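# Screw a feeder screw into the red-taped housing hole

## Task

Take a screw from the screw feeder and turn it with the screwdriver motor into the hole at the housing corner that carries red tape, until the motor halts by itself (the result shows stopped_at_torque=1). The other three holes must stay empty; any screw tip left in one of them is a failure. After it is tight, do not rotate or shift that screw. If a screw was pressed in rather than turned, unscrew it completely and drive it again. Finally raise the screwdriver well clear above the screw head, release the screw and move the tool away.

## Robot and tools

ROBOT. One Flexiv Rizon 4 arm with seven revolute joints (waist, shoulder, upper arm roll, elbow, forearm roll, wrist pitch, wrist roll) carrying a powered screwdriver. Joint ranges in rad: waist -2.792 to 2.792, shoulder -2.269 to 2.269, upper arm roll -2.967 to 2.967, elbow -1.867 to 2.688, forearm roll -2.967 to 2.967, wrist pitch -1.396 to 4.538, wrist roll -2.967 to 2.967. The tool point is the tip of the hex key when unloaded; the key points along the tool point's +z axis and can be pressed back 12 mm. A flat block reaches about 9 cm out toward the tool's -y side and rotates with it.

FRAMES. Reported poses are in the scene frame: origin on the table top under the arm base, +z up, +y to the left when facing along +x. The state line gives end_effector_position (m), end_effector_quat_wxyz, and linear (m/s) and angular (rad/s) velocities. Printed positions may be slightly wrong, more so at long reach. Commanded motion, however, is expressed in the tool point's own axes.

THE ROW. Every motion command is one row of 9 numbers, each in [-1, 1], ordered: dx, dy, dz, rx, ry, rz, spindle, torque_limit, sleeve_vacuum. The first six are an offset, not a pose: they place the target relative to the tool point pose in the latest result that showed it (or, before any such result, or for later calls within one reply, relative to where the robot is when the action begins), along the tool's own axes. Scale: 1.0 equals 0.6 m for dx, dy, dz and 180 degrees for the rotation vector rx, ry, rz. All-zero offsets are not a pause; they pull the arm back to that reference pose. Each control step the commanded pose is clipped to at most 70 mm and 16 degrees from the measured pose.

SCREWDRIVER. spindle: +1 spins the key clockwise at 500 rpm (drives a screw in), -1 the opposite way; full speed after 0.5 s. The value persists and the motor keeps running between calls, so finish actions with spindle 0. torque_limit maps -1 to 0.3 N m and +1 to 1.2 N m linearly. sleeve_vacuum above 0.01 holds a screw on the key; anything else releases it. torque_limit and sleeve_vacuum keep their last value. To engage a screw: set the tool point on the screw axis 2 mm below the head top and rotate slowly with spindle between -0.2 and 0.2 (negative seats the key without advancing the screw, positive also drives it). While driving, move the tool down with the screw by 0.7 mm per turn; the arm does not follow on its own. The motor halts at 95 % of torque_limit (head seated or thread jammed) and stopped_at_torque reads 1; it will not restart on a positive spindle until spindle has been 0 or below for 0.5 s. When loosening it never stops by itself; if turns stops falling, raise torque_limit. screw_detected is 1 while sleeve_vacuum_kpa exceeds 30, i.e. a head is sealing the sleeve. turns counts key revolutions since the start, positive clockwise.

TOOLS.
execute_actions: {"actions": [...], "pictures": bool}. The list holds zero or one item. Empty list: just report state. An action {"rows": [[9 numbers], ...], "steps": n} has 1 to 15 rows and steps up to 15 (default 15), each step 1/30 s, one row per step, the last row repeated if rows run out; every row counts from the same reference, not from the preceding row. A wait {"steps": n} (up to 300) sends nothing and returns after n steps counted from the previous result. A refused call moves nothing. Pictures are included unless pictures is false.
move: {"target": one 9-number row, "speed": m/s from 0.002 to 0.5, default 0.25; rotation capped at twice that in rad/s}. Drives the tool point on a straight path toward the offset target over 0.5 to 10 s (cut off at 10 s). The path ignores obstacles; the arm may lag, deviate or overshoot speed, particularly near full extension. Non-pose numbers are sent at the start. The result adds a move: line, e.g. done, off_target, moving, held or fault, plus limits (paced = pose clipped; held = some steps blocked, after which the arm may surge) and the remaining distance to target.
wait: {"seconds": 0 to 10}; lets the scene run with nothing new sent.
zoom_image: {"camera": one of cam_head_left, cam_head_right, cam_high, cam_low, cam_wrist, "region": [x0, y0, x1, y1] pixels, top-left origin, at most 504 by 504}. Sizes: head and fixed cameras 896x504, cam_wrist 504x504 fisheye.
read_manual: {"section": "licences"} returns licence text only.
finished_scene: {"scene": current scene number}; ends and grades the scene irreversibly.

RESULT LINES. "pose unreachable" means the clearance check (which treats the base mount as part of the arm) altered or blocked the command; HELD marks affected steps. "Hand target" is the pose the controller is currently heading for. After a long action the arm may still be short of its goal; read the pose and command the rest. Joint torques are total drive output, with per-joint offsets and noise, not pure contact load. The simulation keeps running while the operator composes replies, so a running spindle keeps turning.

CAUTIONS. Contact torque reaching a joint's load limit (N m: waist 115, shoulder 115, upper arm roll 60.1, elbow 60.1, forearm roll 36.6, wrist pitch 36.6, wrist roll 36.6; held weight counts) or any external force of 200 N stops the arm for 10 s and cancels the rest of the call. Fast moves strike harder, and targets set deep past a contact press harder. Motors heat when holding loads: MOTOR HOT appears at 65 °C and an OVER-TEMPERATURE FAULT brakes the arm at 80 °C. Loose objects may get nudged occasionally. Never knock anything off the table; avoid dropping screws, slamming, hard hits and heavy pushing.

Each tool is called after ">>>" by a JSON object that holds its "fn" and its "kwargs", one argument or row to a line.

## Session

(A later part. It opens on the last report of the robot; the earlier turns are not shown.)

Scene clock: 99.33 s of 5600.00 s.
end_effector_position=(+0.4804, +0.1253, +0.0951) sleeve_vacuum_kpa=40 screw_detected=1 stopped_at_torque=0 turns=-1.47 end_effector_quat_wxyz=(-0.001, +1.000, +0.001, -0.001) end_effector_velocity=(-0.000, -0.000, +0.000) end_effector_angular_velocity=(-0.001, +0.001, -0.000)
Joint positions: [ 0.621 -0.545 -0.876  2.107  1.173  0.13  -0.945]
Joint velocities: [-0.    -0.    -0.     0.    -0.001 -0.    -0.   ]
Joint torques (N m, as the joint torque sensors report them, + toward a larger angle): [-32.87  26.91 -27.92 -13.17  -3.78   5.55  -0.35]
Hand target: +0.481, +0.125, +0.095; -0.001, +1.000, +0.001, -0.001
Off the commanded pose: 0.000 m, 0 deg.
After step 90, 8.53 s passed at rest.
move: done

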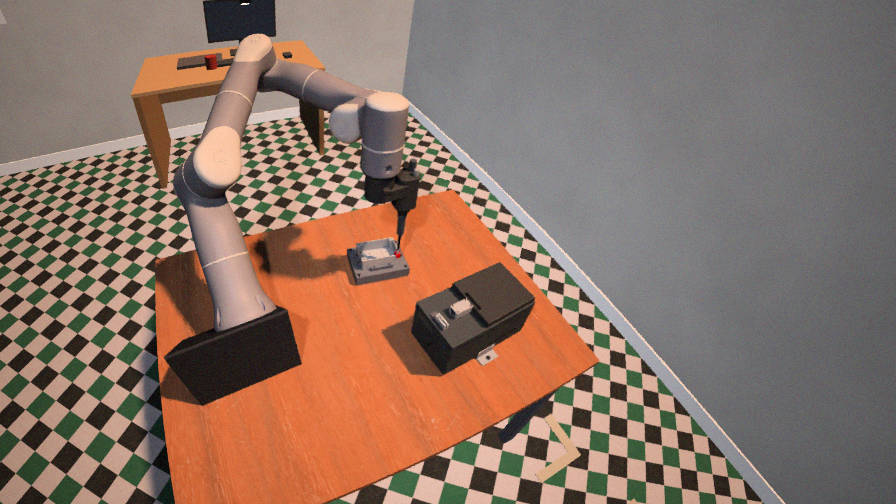

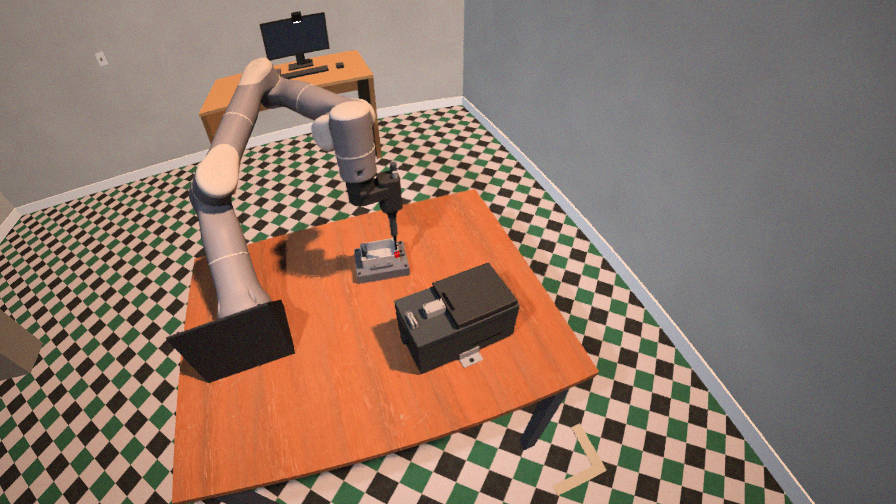

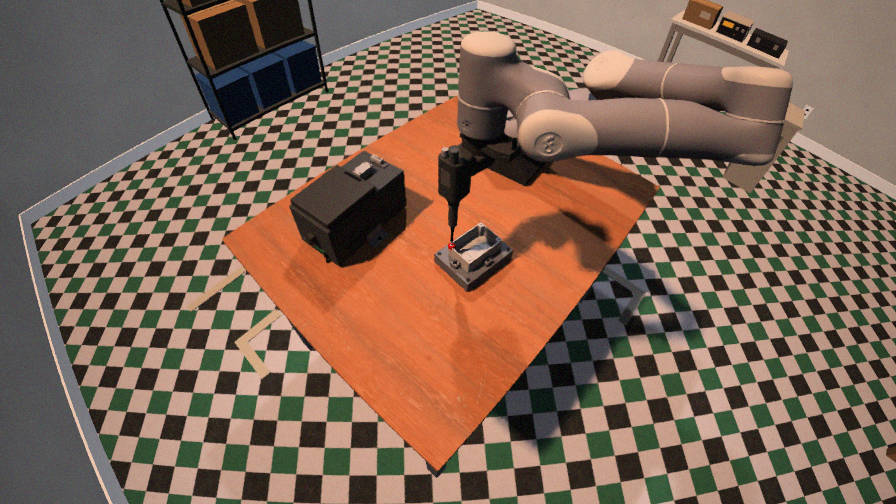

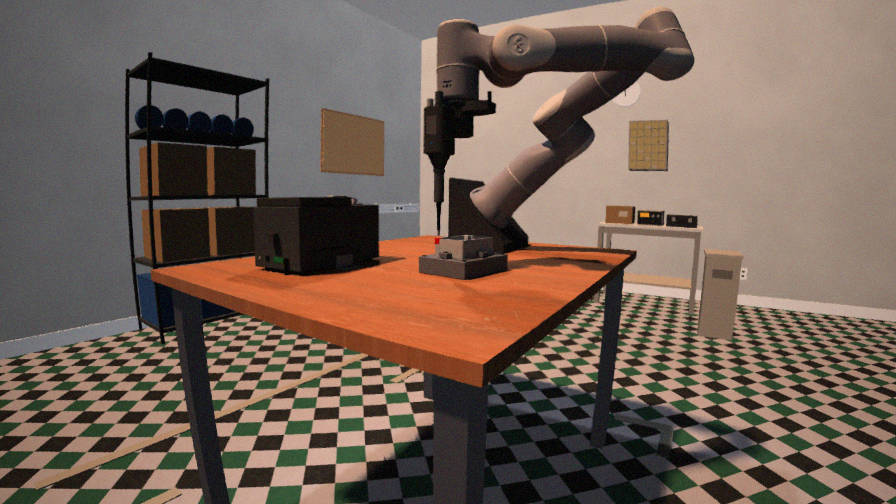

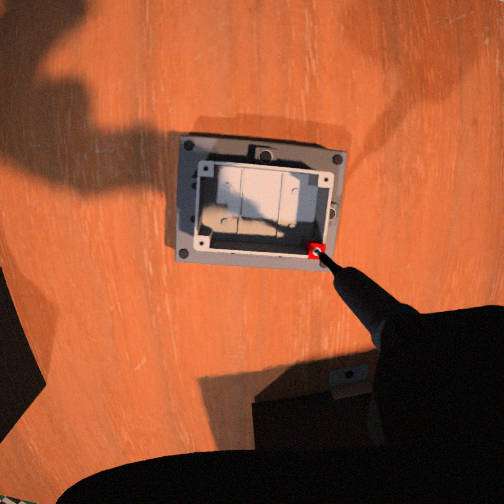

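>>> {"fn": "move", "kwargs": {
  "target": [0,0,0.013,0,0,0,0.2,0,1],
  "speed": 0.003
}}

>>> {"fn": "execute_actions", "kwargs": {
  "actions": [
    {"rows":[[0,0,0,0,0,0,0,0,1]],"steps":8}
  ]
}}

>>> {"fn": "zoom_image", "kwargs": {
  "camera": "cam_low",
  "region": [415,205,465,255]
}}

>>> {"fn": "zoom_image", "kwargs": {
  "camera": "cam_wrist",
  "region": [285,220,345,280]
}}

Scene clock: 110.20 s of 5600.00 s.
end_effector_position=(+0.4804, +0.1252, +0.0875) sleeve_vacuum_kpa=40 screw_detected=1 stopped_at_torque=0 turns=3.19 end_effector_quat_wxyz=(-0.002, +1.000, +0.001, -0.001) end_effector_velocity=(+0.000, -0.000, +0.000) end_effector_angular_velocity=(+0.000, -0.000, -0.001)
Joint positions: [ 0.629 -0.556 -0.871  2.109  1.19   0.137 -0.95 ]
Joint velocities: [ 0. -0. -0.  0.  0.  0.  0.]
Joint torques (N m, as the joint torque sensors report them, + toward a larger angle): [-31.11  26.49 -26.01 -12.    -3.03   5.73  -0.53]
Hand target: +0.480, +0.125, +0.087; -0.002, +1.000, +0.001, -0.001
Off the commanded pose: 0.000 m, 0 deg.
After step 90, 5.03 s passed at rest.
move: done

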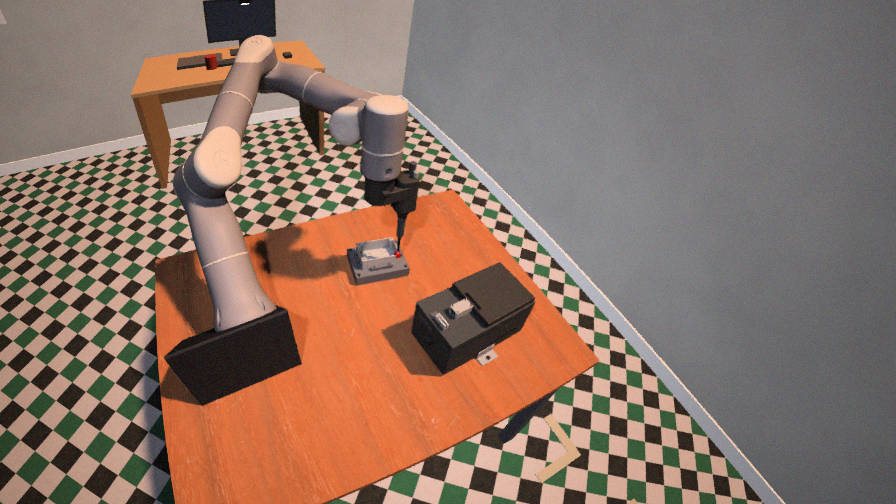

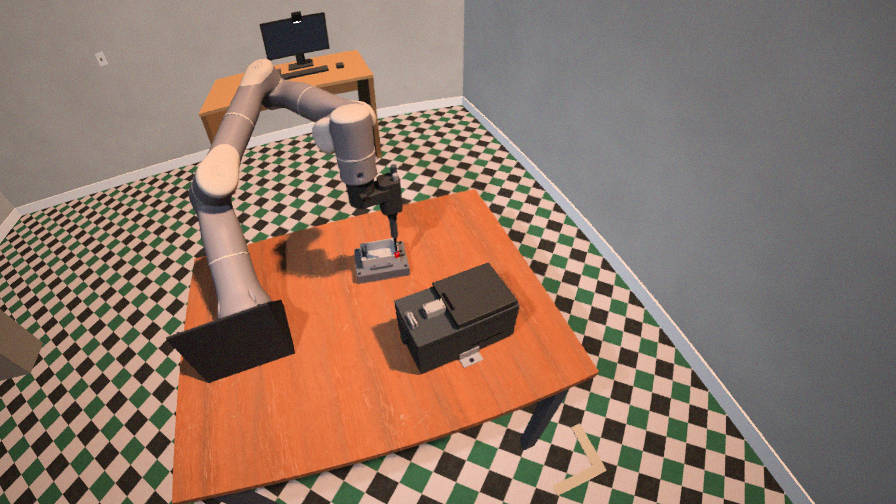

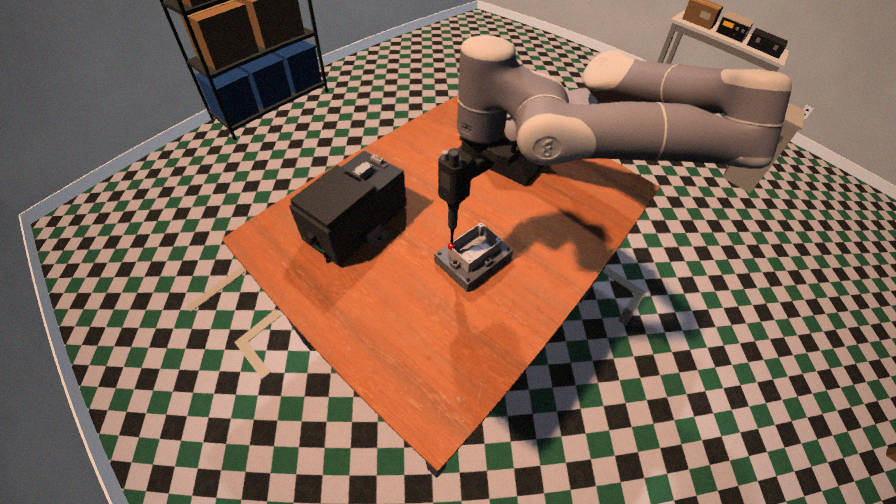

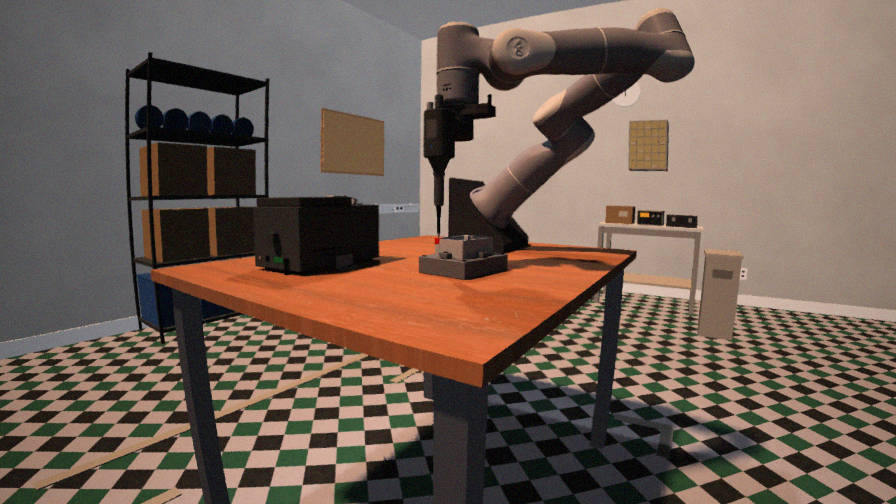

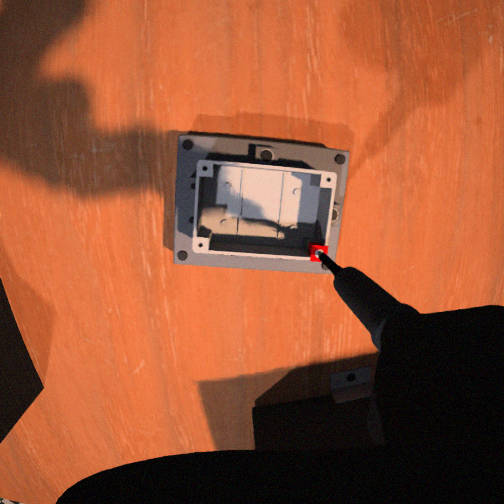

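Scene clock: 110.47 s of 5600.00 s.
end_effector_position=(+0.4804, +0.1252, +0.0876) sleeve_vacuum_kpa=40 screw_detected=1 stopped_at_torque=0 turns=3.19 end_effector_quat_wxyz=(-0.001, +1.000, +0.001, -0.001) end_effector_velocity=(+0.000, +0.000, +0.000) end_effector_angular_velocity=(-0.000, -0.000, +0.001)
Joint positions: [ 0.629 -0.556 -0.871  2.109  1.19   0.137 -0.95 ]
Joint velocities: [ 0.  0. -0. -0.  0.  0. -0.]
Joint torques (N m, as the joint torque sensors report them, + toward a larger angle): [-32.65  26.55 -26.74 -12.79  -3.51   5.19   0.22]
Hand target: +0.480, +0.125, +0.087; -0.002, +1.000, +0.001, -0.001
Off the commanded pose: 0.000 m, 0 deg.
Steps of this call (steps 1 to 8: all 8 steps of this action). Readings (end_effector_position | what the end effector reports):
1: (+0.4804, +0.1252, +0.0875) | sleeve_vacuum_kpa=40 screw_detected=1 stopped_at_torque=0 turns=3.19
2: (+0.4804, +0.1252, +0.0876) | sleeve_vacuum_kpa=40 screw_detected=1 stopped_at_torque=0 turns=3.19
4: (+0.4804, +0.1252, +0.0876) | sleeve_vacuum_kpa=40 screw_detected=1 stopped_at_torque=0 turns=3.19
8: the state above

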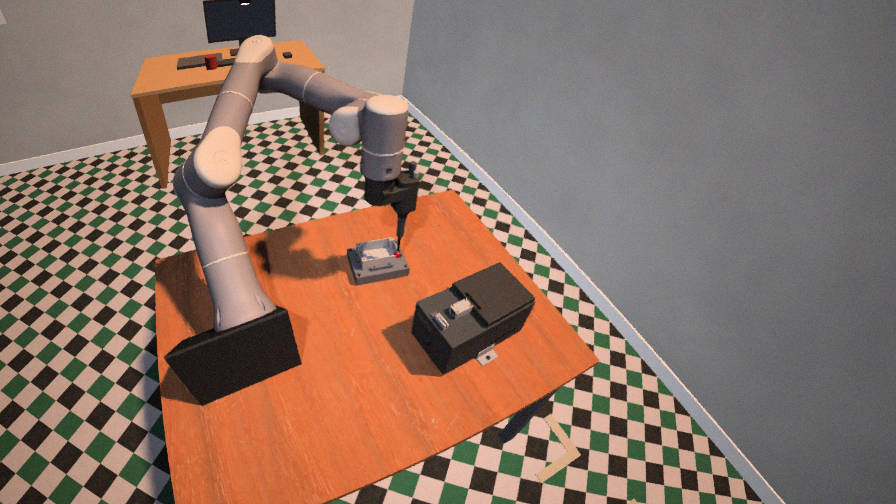

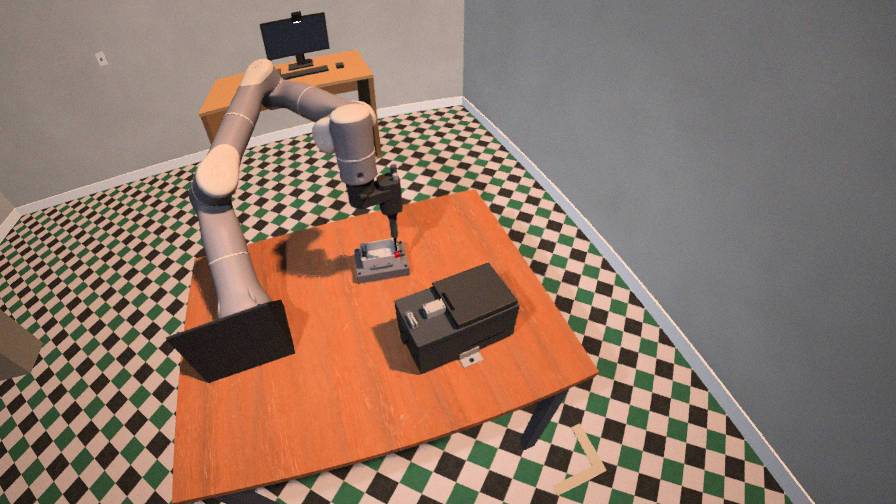

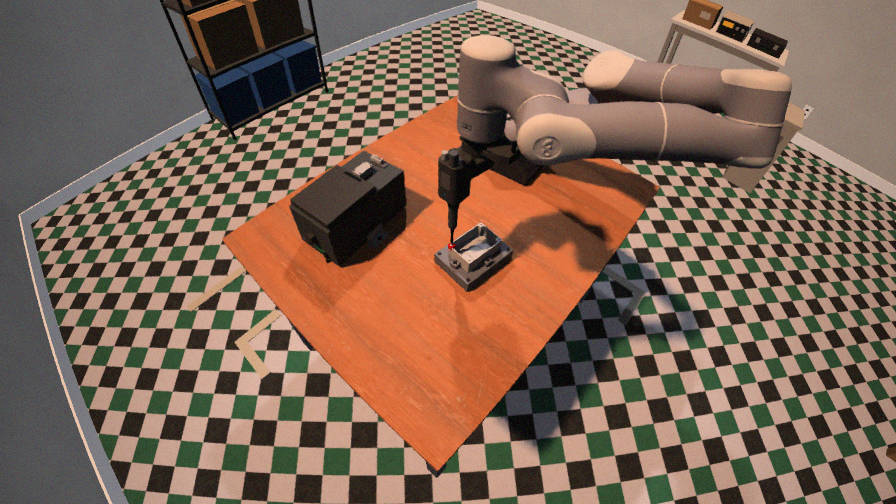

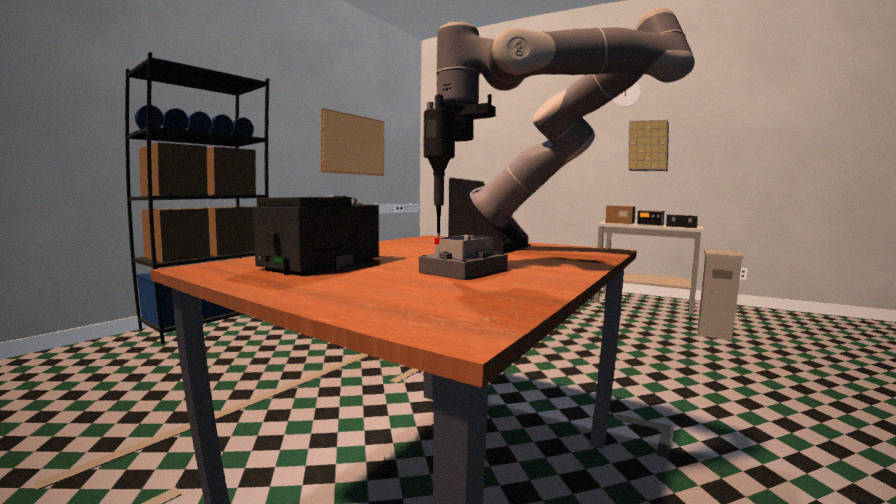

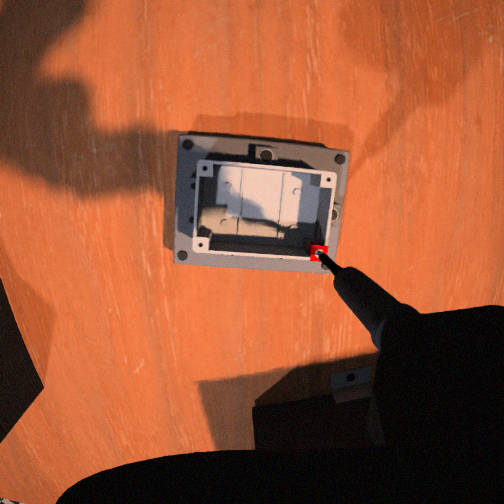

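Region (415, 205, 465, 255) of cam_low's 896x504 image, scaled by 10.080, with more detail than that image has.

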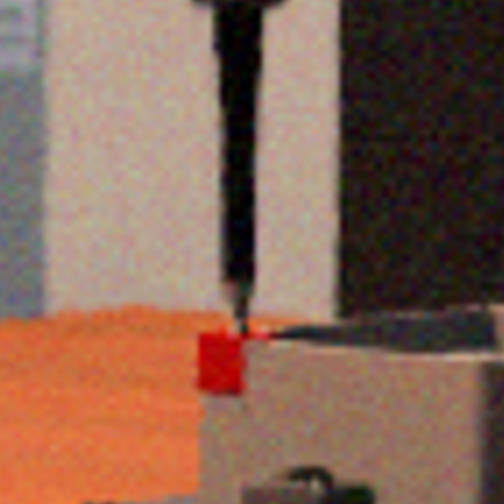

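Region (285, 220, 345, 280) of cam_wrist's 504x504 image, scaled by 8.400, with more detail than that image has.

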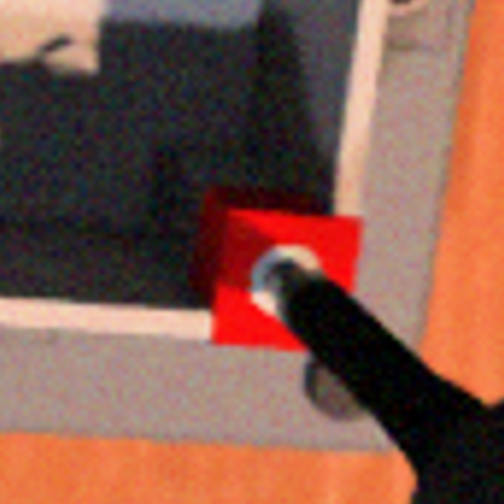

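In the hole. Drive: 0.4 spindle ≈ 2.33 mm/s, 9 mm.

>>> {"fn": "move", "kwargs": {
  "target": [0,0,0.015,0,0,0,0.4,0,1],
  "speed": 0.0025
}}

>>> {"fn": "zoom_image", "kwargs": {
  "camera": "cam_low",
  "region": [415,205,465,255]
}}

Scene clock: 118.37 s of 5600.00 s.
end_effector_position=(+0.4803, +0.1253, +0.0787) sleeve_vacuum_kpa=40 screw_detected=1 stopped_at_torque=1 turns=15.02 end_effector_quat_wxyz=(-0.002, +1.000, +0.001, -0.001) end_effector_velocity=(-0.001, -0.000, -0.000) end_effector_angular_velocity=(-0.001, +0.001, -0.000)
Joint positions: [ 0.64  -0.571 -0.867  2.112  1.21   0.142 -0.956]
Joint velocities: [ 0.    -0.    -0.     0.    -0.001  0.    -0.   ]
Joint torques (N m, as the joint torque sensors report them, + toward a larger angle): [-32.01  26.41 -27.1  -11.57  -2.94   5.74   0.39]
Hand target: +0.480, +0.125, +0.079; -0.001, +1.000, +0.001, -0.001
Off the commanded pose: 0.000 m, 0 deg.
After step 90, 1.07 s passed at rest.
move: done

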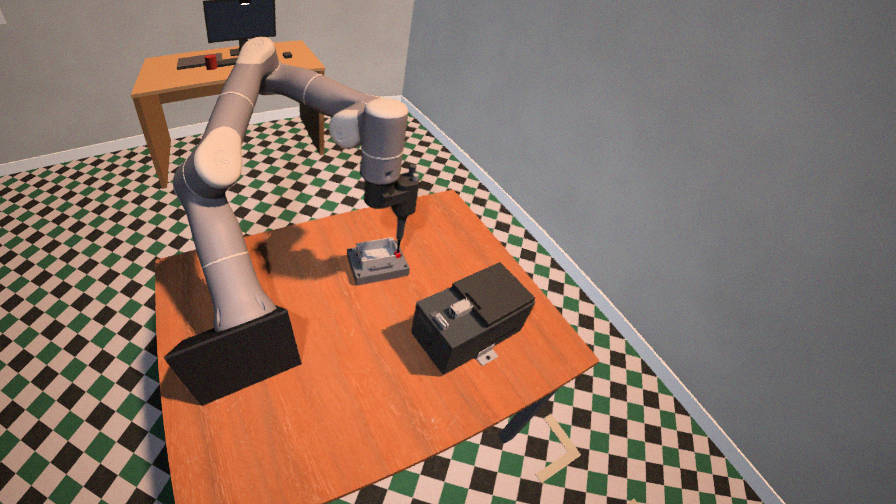

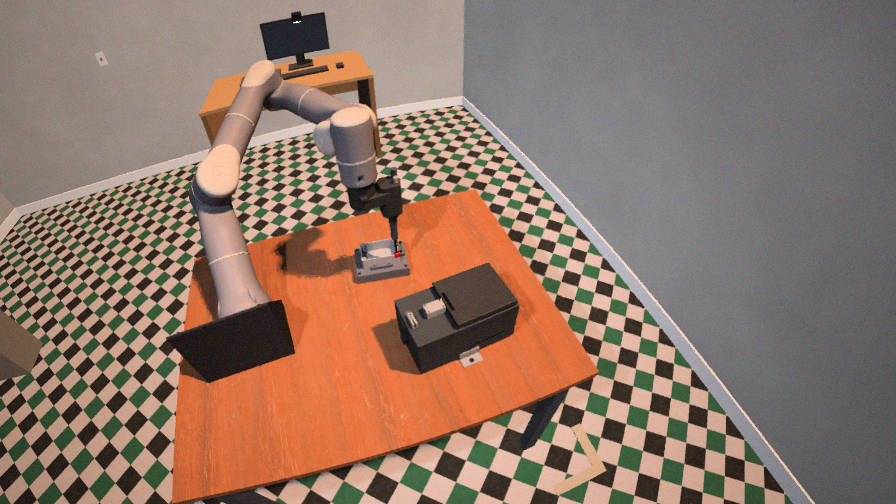

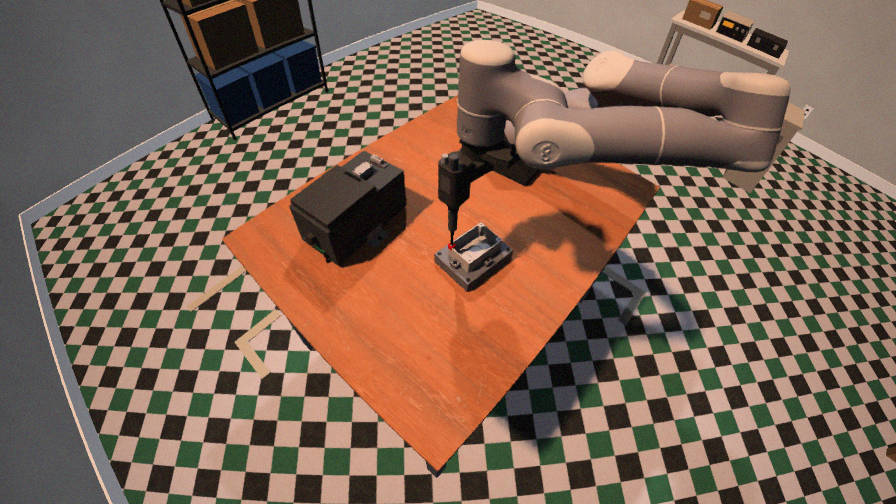

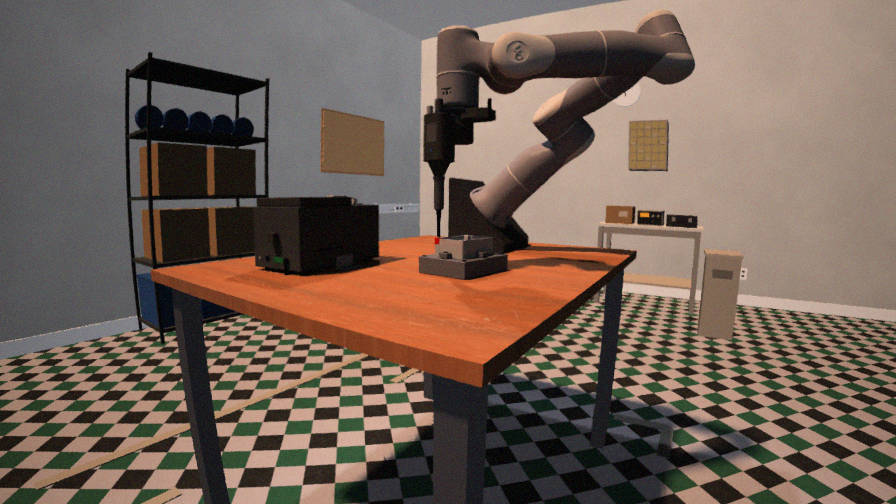

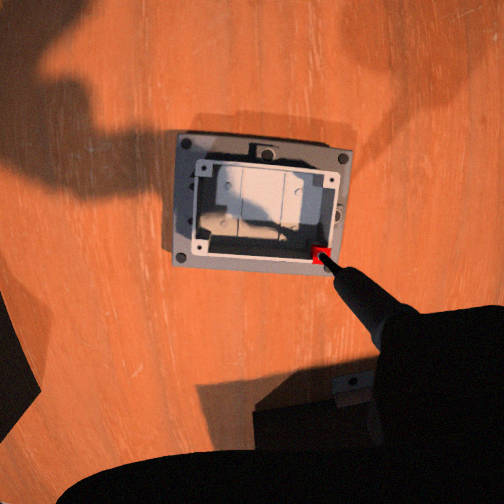

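Region (415, 205, 465, 255) of cam_low's 896x504 image, scaled by 10.080, with more detail than that image has.

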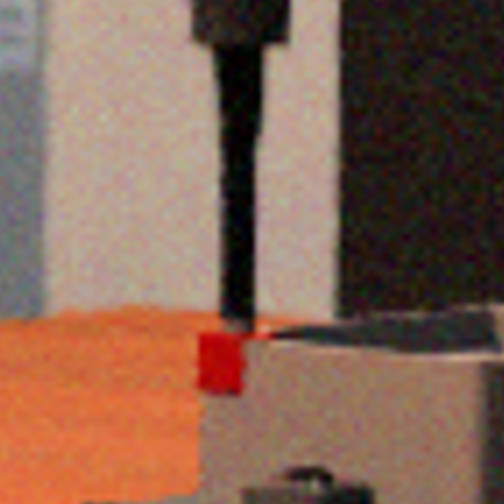

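>>> {"fn": "execute_actions", "kwargs": {
  "actions": [
    {"rows":[[0,0,0,0,0,0,0,0,0]],"steps":8}
  ],
  "pictures": false
}}

>>> {"fn": "move", "kwargs": {
  "target": [0,0,-0.25,0,0,0,0,0,0],
  "speed": 0.12
}}

>>> {"fn": "finished_scene", "kwargs": {
  "scene": 1
}}

Scene clock: 125.10 s of 5600.00 s.
end_effector_position=(+0.4803, +0.1252, +0.0788) sleeve_vacuum_kpa=0 screw_detected=0 stopped_at_torque=1 turns=15.02 end_effector_quat_wxyz=(-0.002, +1.000, +0.001, -0.001) end_effector_velocity=(+0.000, +0.000, -0.000) end_effector_angular_velocity=(+0.000, -0.000, -0.001)
Joint positions: [ 0.64  -0.571 -0.867  2.112  1.21   0.142 -0.956]
Joint velocities: [-0. -0. -0.  0.  0. -0.  0.]
Joint torques (N m, as the joint torque sensors report them, + toward a larger angle): [-32.8   26.5  -26.65 -12.07  -3.31   5.05  -0.01]
Hand target: +0.480, +0.125, +0.079; -0.002, +1.000, +0.001, -0.001
Off the commanded pose: 0.000 m, 0 deg.
Steps of this call (steps 1 to 90: nothing new was sent; then 3.47 s passed at rest; steps 91 to 98: all 8 steps of this action). Readings (end_effector_position | what the end effector reports):
91: (+0.4804, +0.1253, +0.0787) | sleeve_vacuum_kpa=0 screw_detected=0 stopped_at_torque=1 turns=15.02
92: (+0.4803, +0.1252, +0.0788) | sleeve_vacuum_kpa=0 screw_detected=0 stopped_at_torque=1 turns=15.02
94: (+0.4803, +0.1252, +0.0788) | sleeve_vacuum_kpa=0 screw_detected=0 stopped_at_torque=1 turns=15.02
98: the state above

Scene clock: 126.87 s of 5600.00 s.
end_effector_position=(+0.4804, +0.1248, +0.2292) sleeve_vacuum_kpa=0 screw_detected=0 stopped_at_torque=1 turns=15.02 end_effector_quat_wxyz=(-0.001, +1.000, +0.001, -0.001) end_effector_velocity=(+0.000, +0.000, -0.000) end_effector_angular_velocity=(+0.000, +0.000, +0.001)
Joint positions: [ 0.515 -0.406 -1.003  1.996  0.942 -0.059 -0.878]
Joint velocities: [ 0.     0.     0.    -0.    -0.    -0.    -0.001]
Joint torques (N m, as the joint torque sensors report them, + toward a larger angle): [-31.    27.06 -26.34 -20.39  -4.01   5.26   0.27]
Hand target: +0.480, +0.125, +0.229; -0.001, +1.000, +0.001, -0.001
Off the commanded pose: 0.001 m, 0 deg.
move: done

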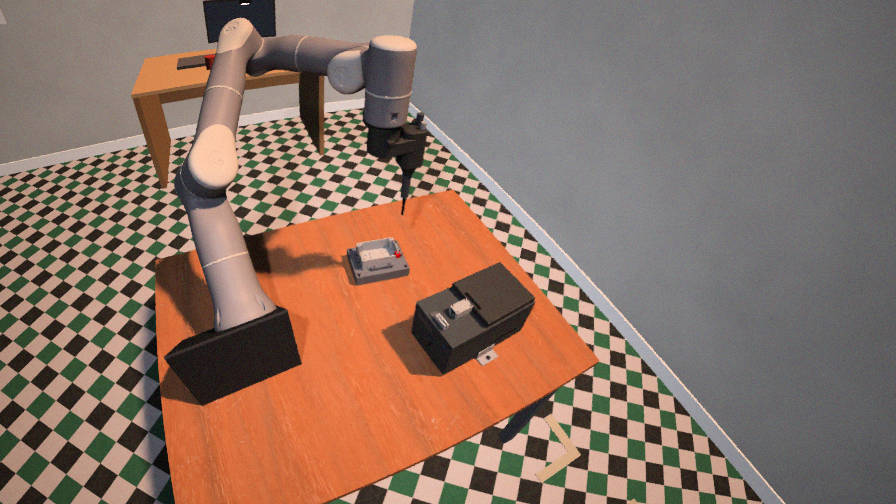

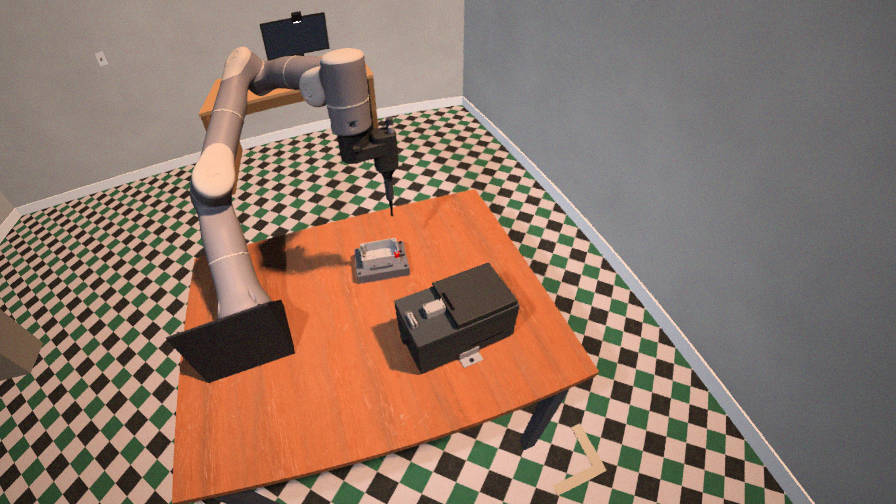

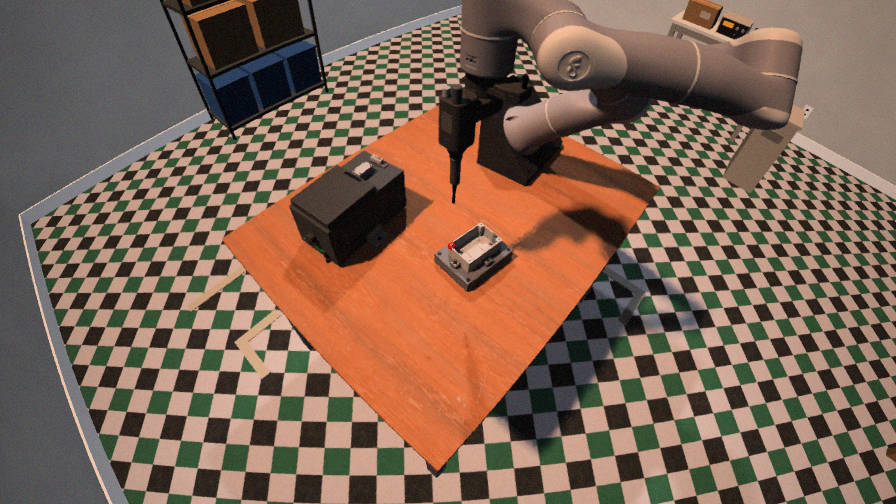

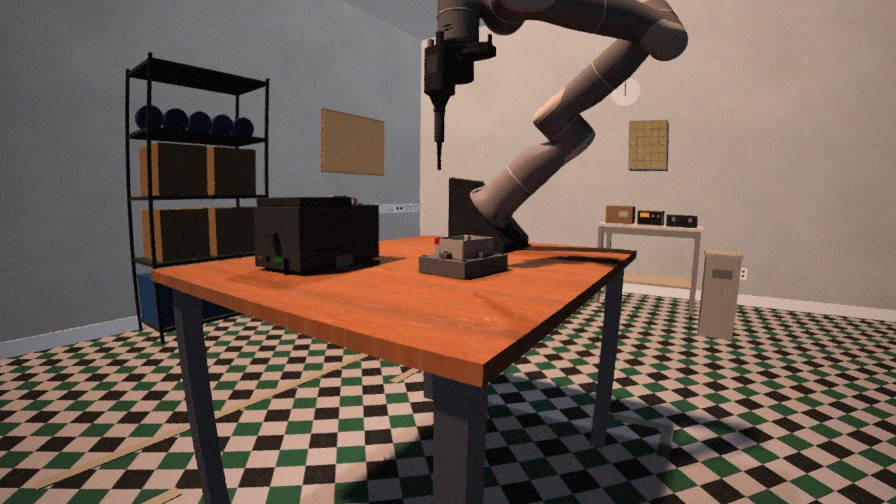

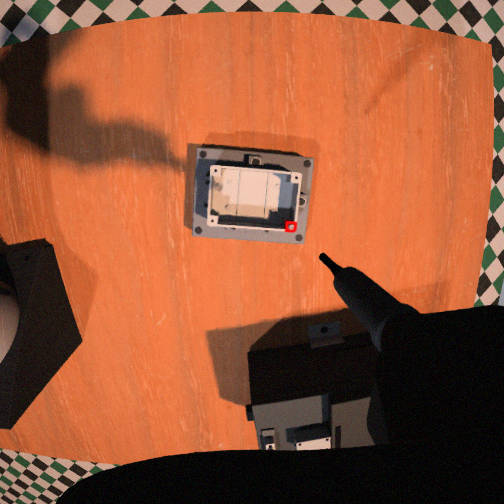

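The scene is finished: the task was done.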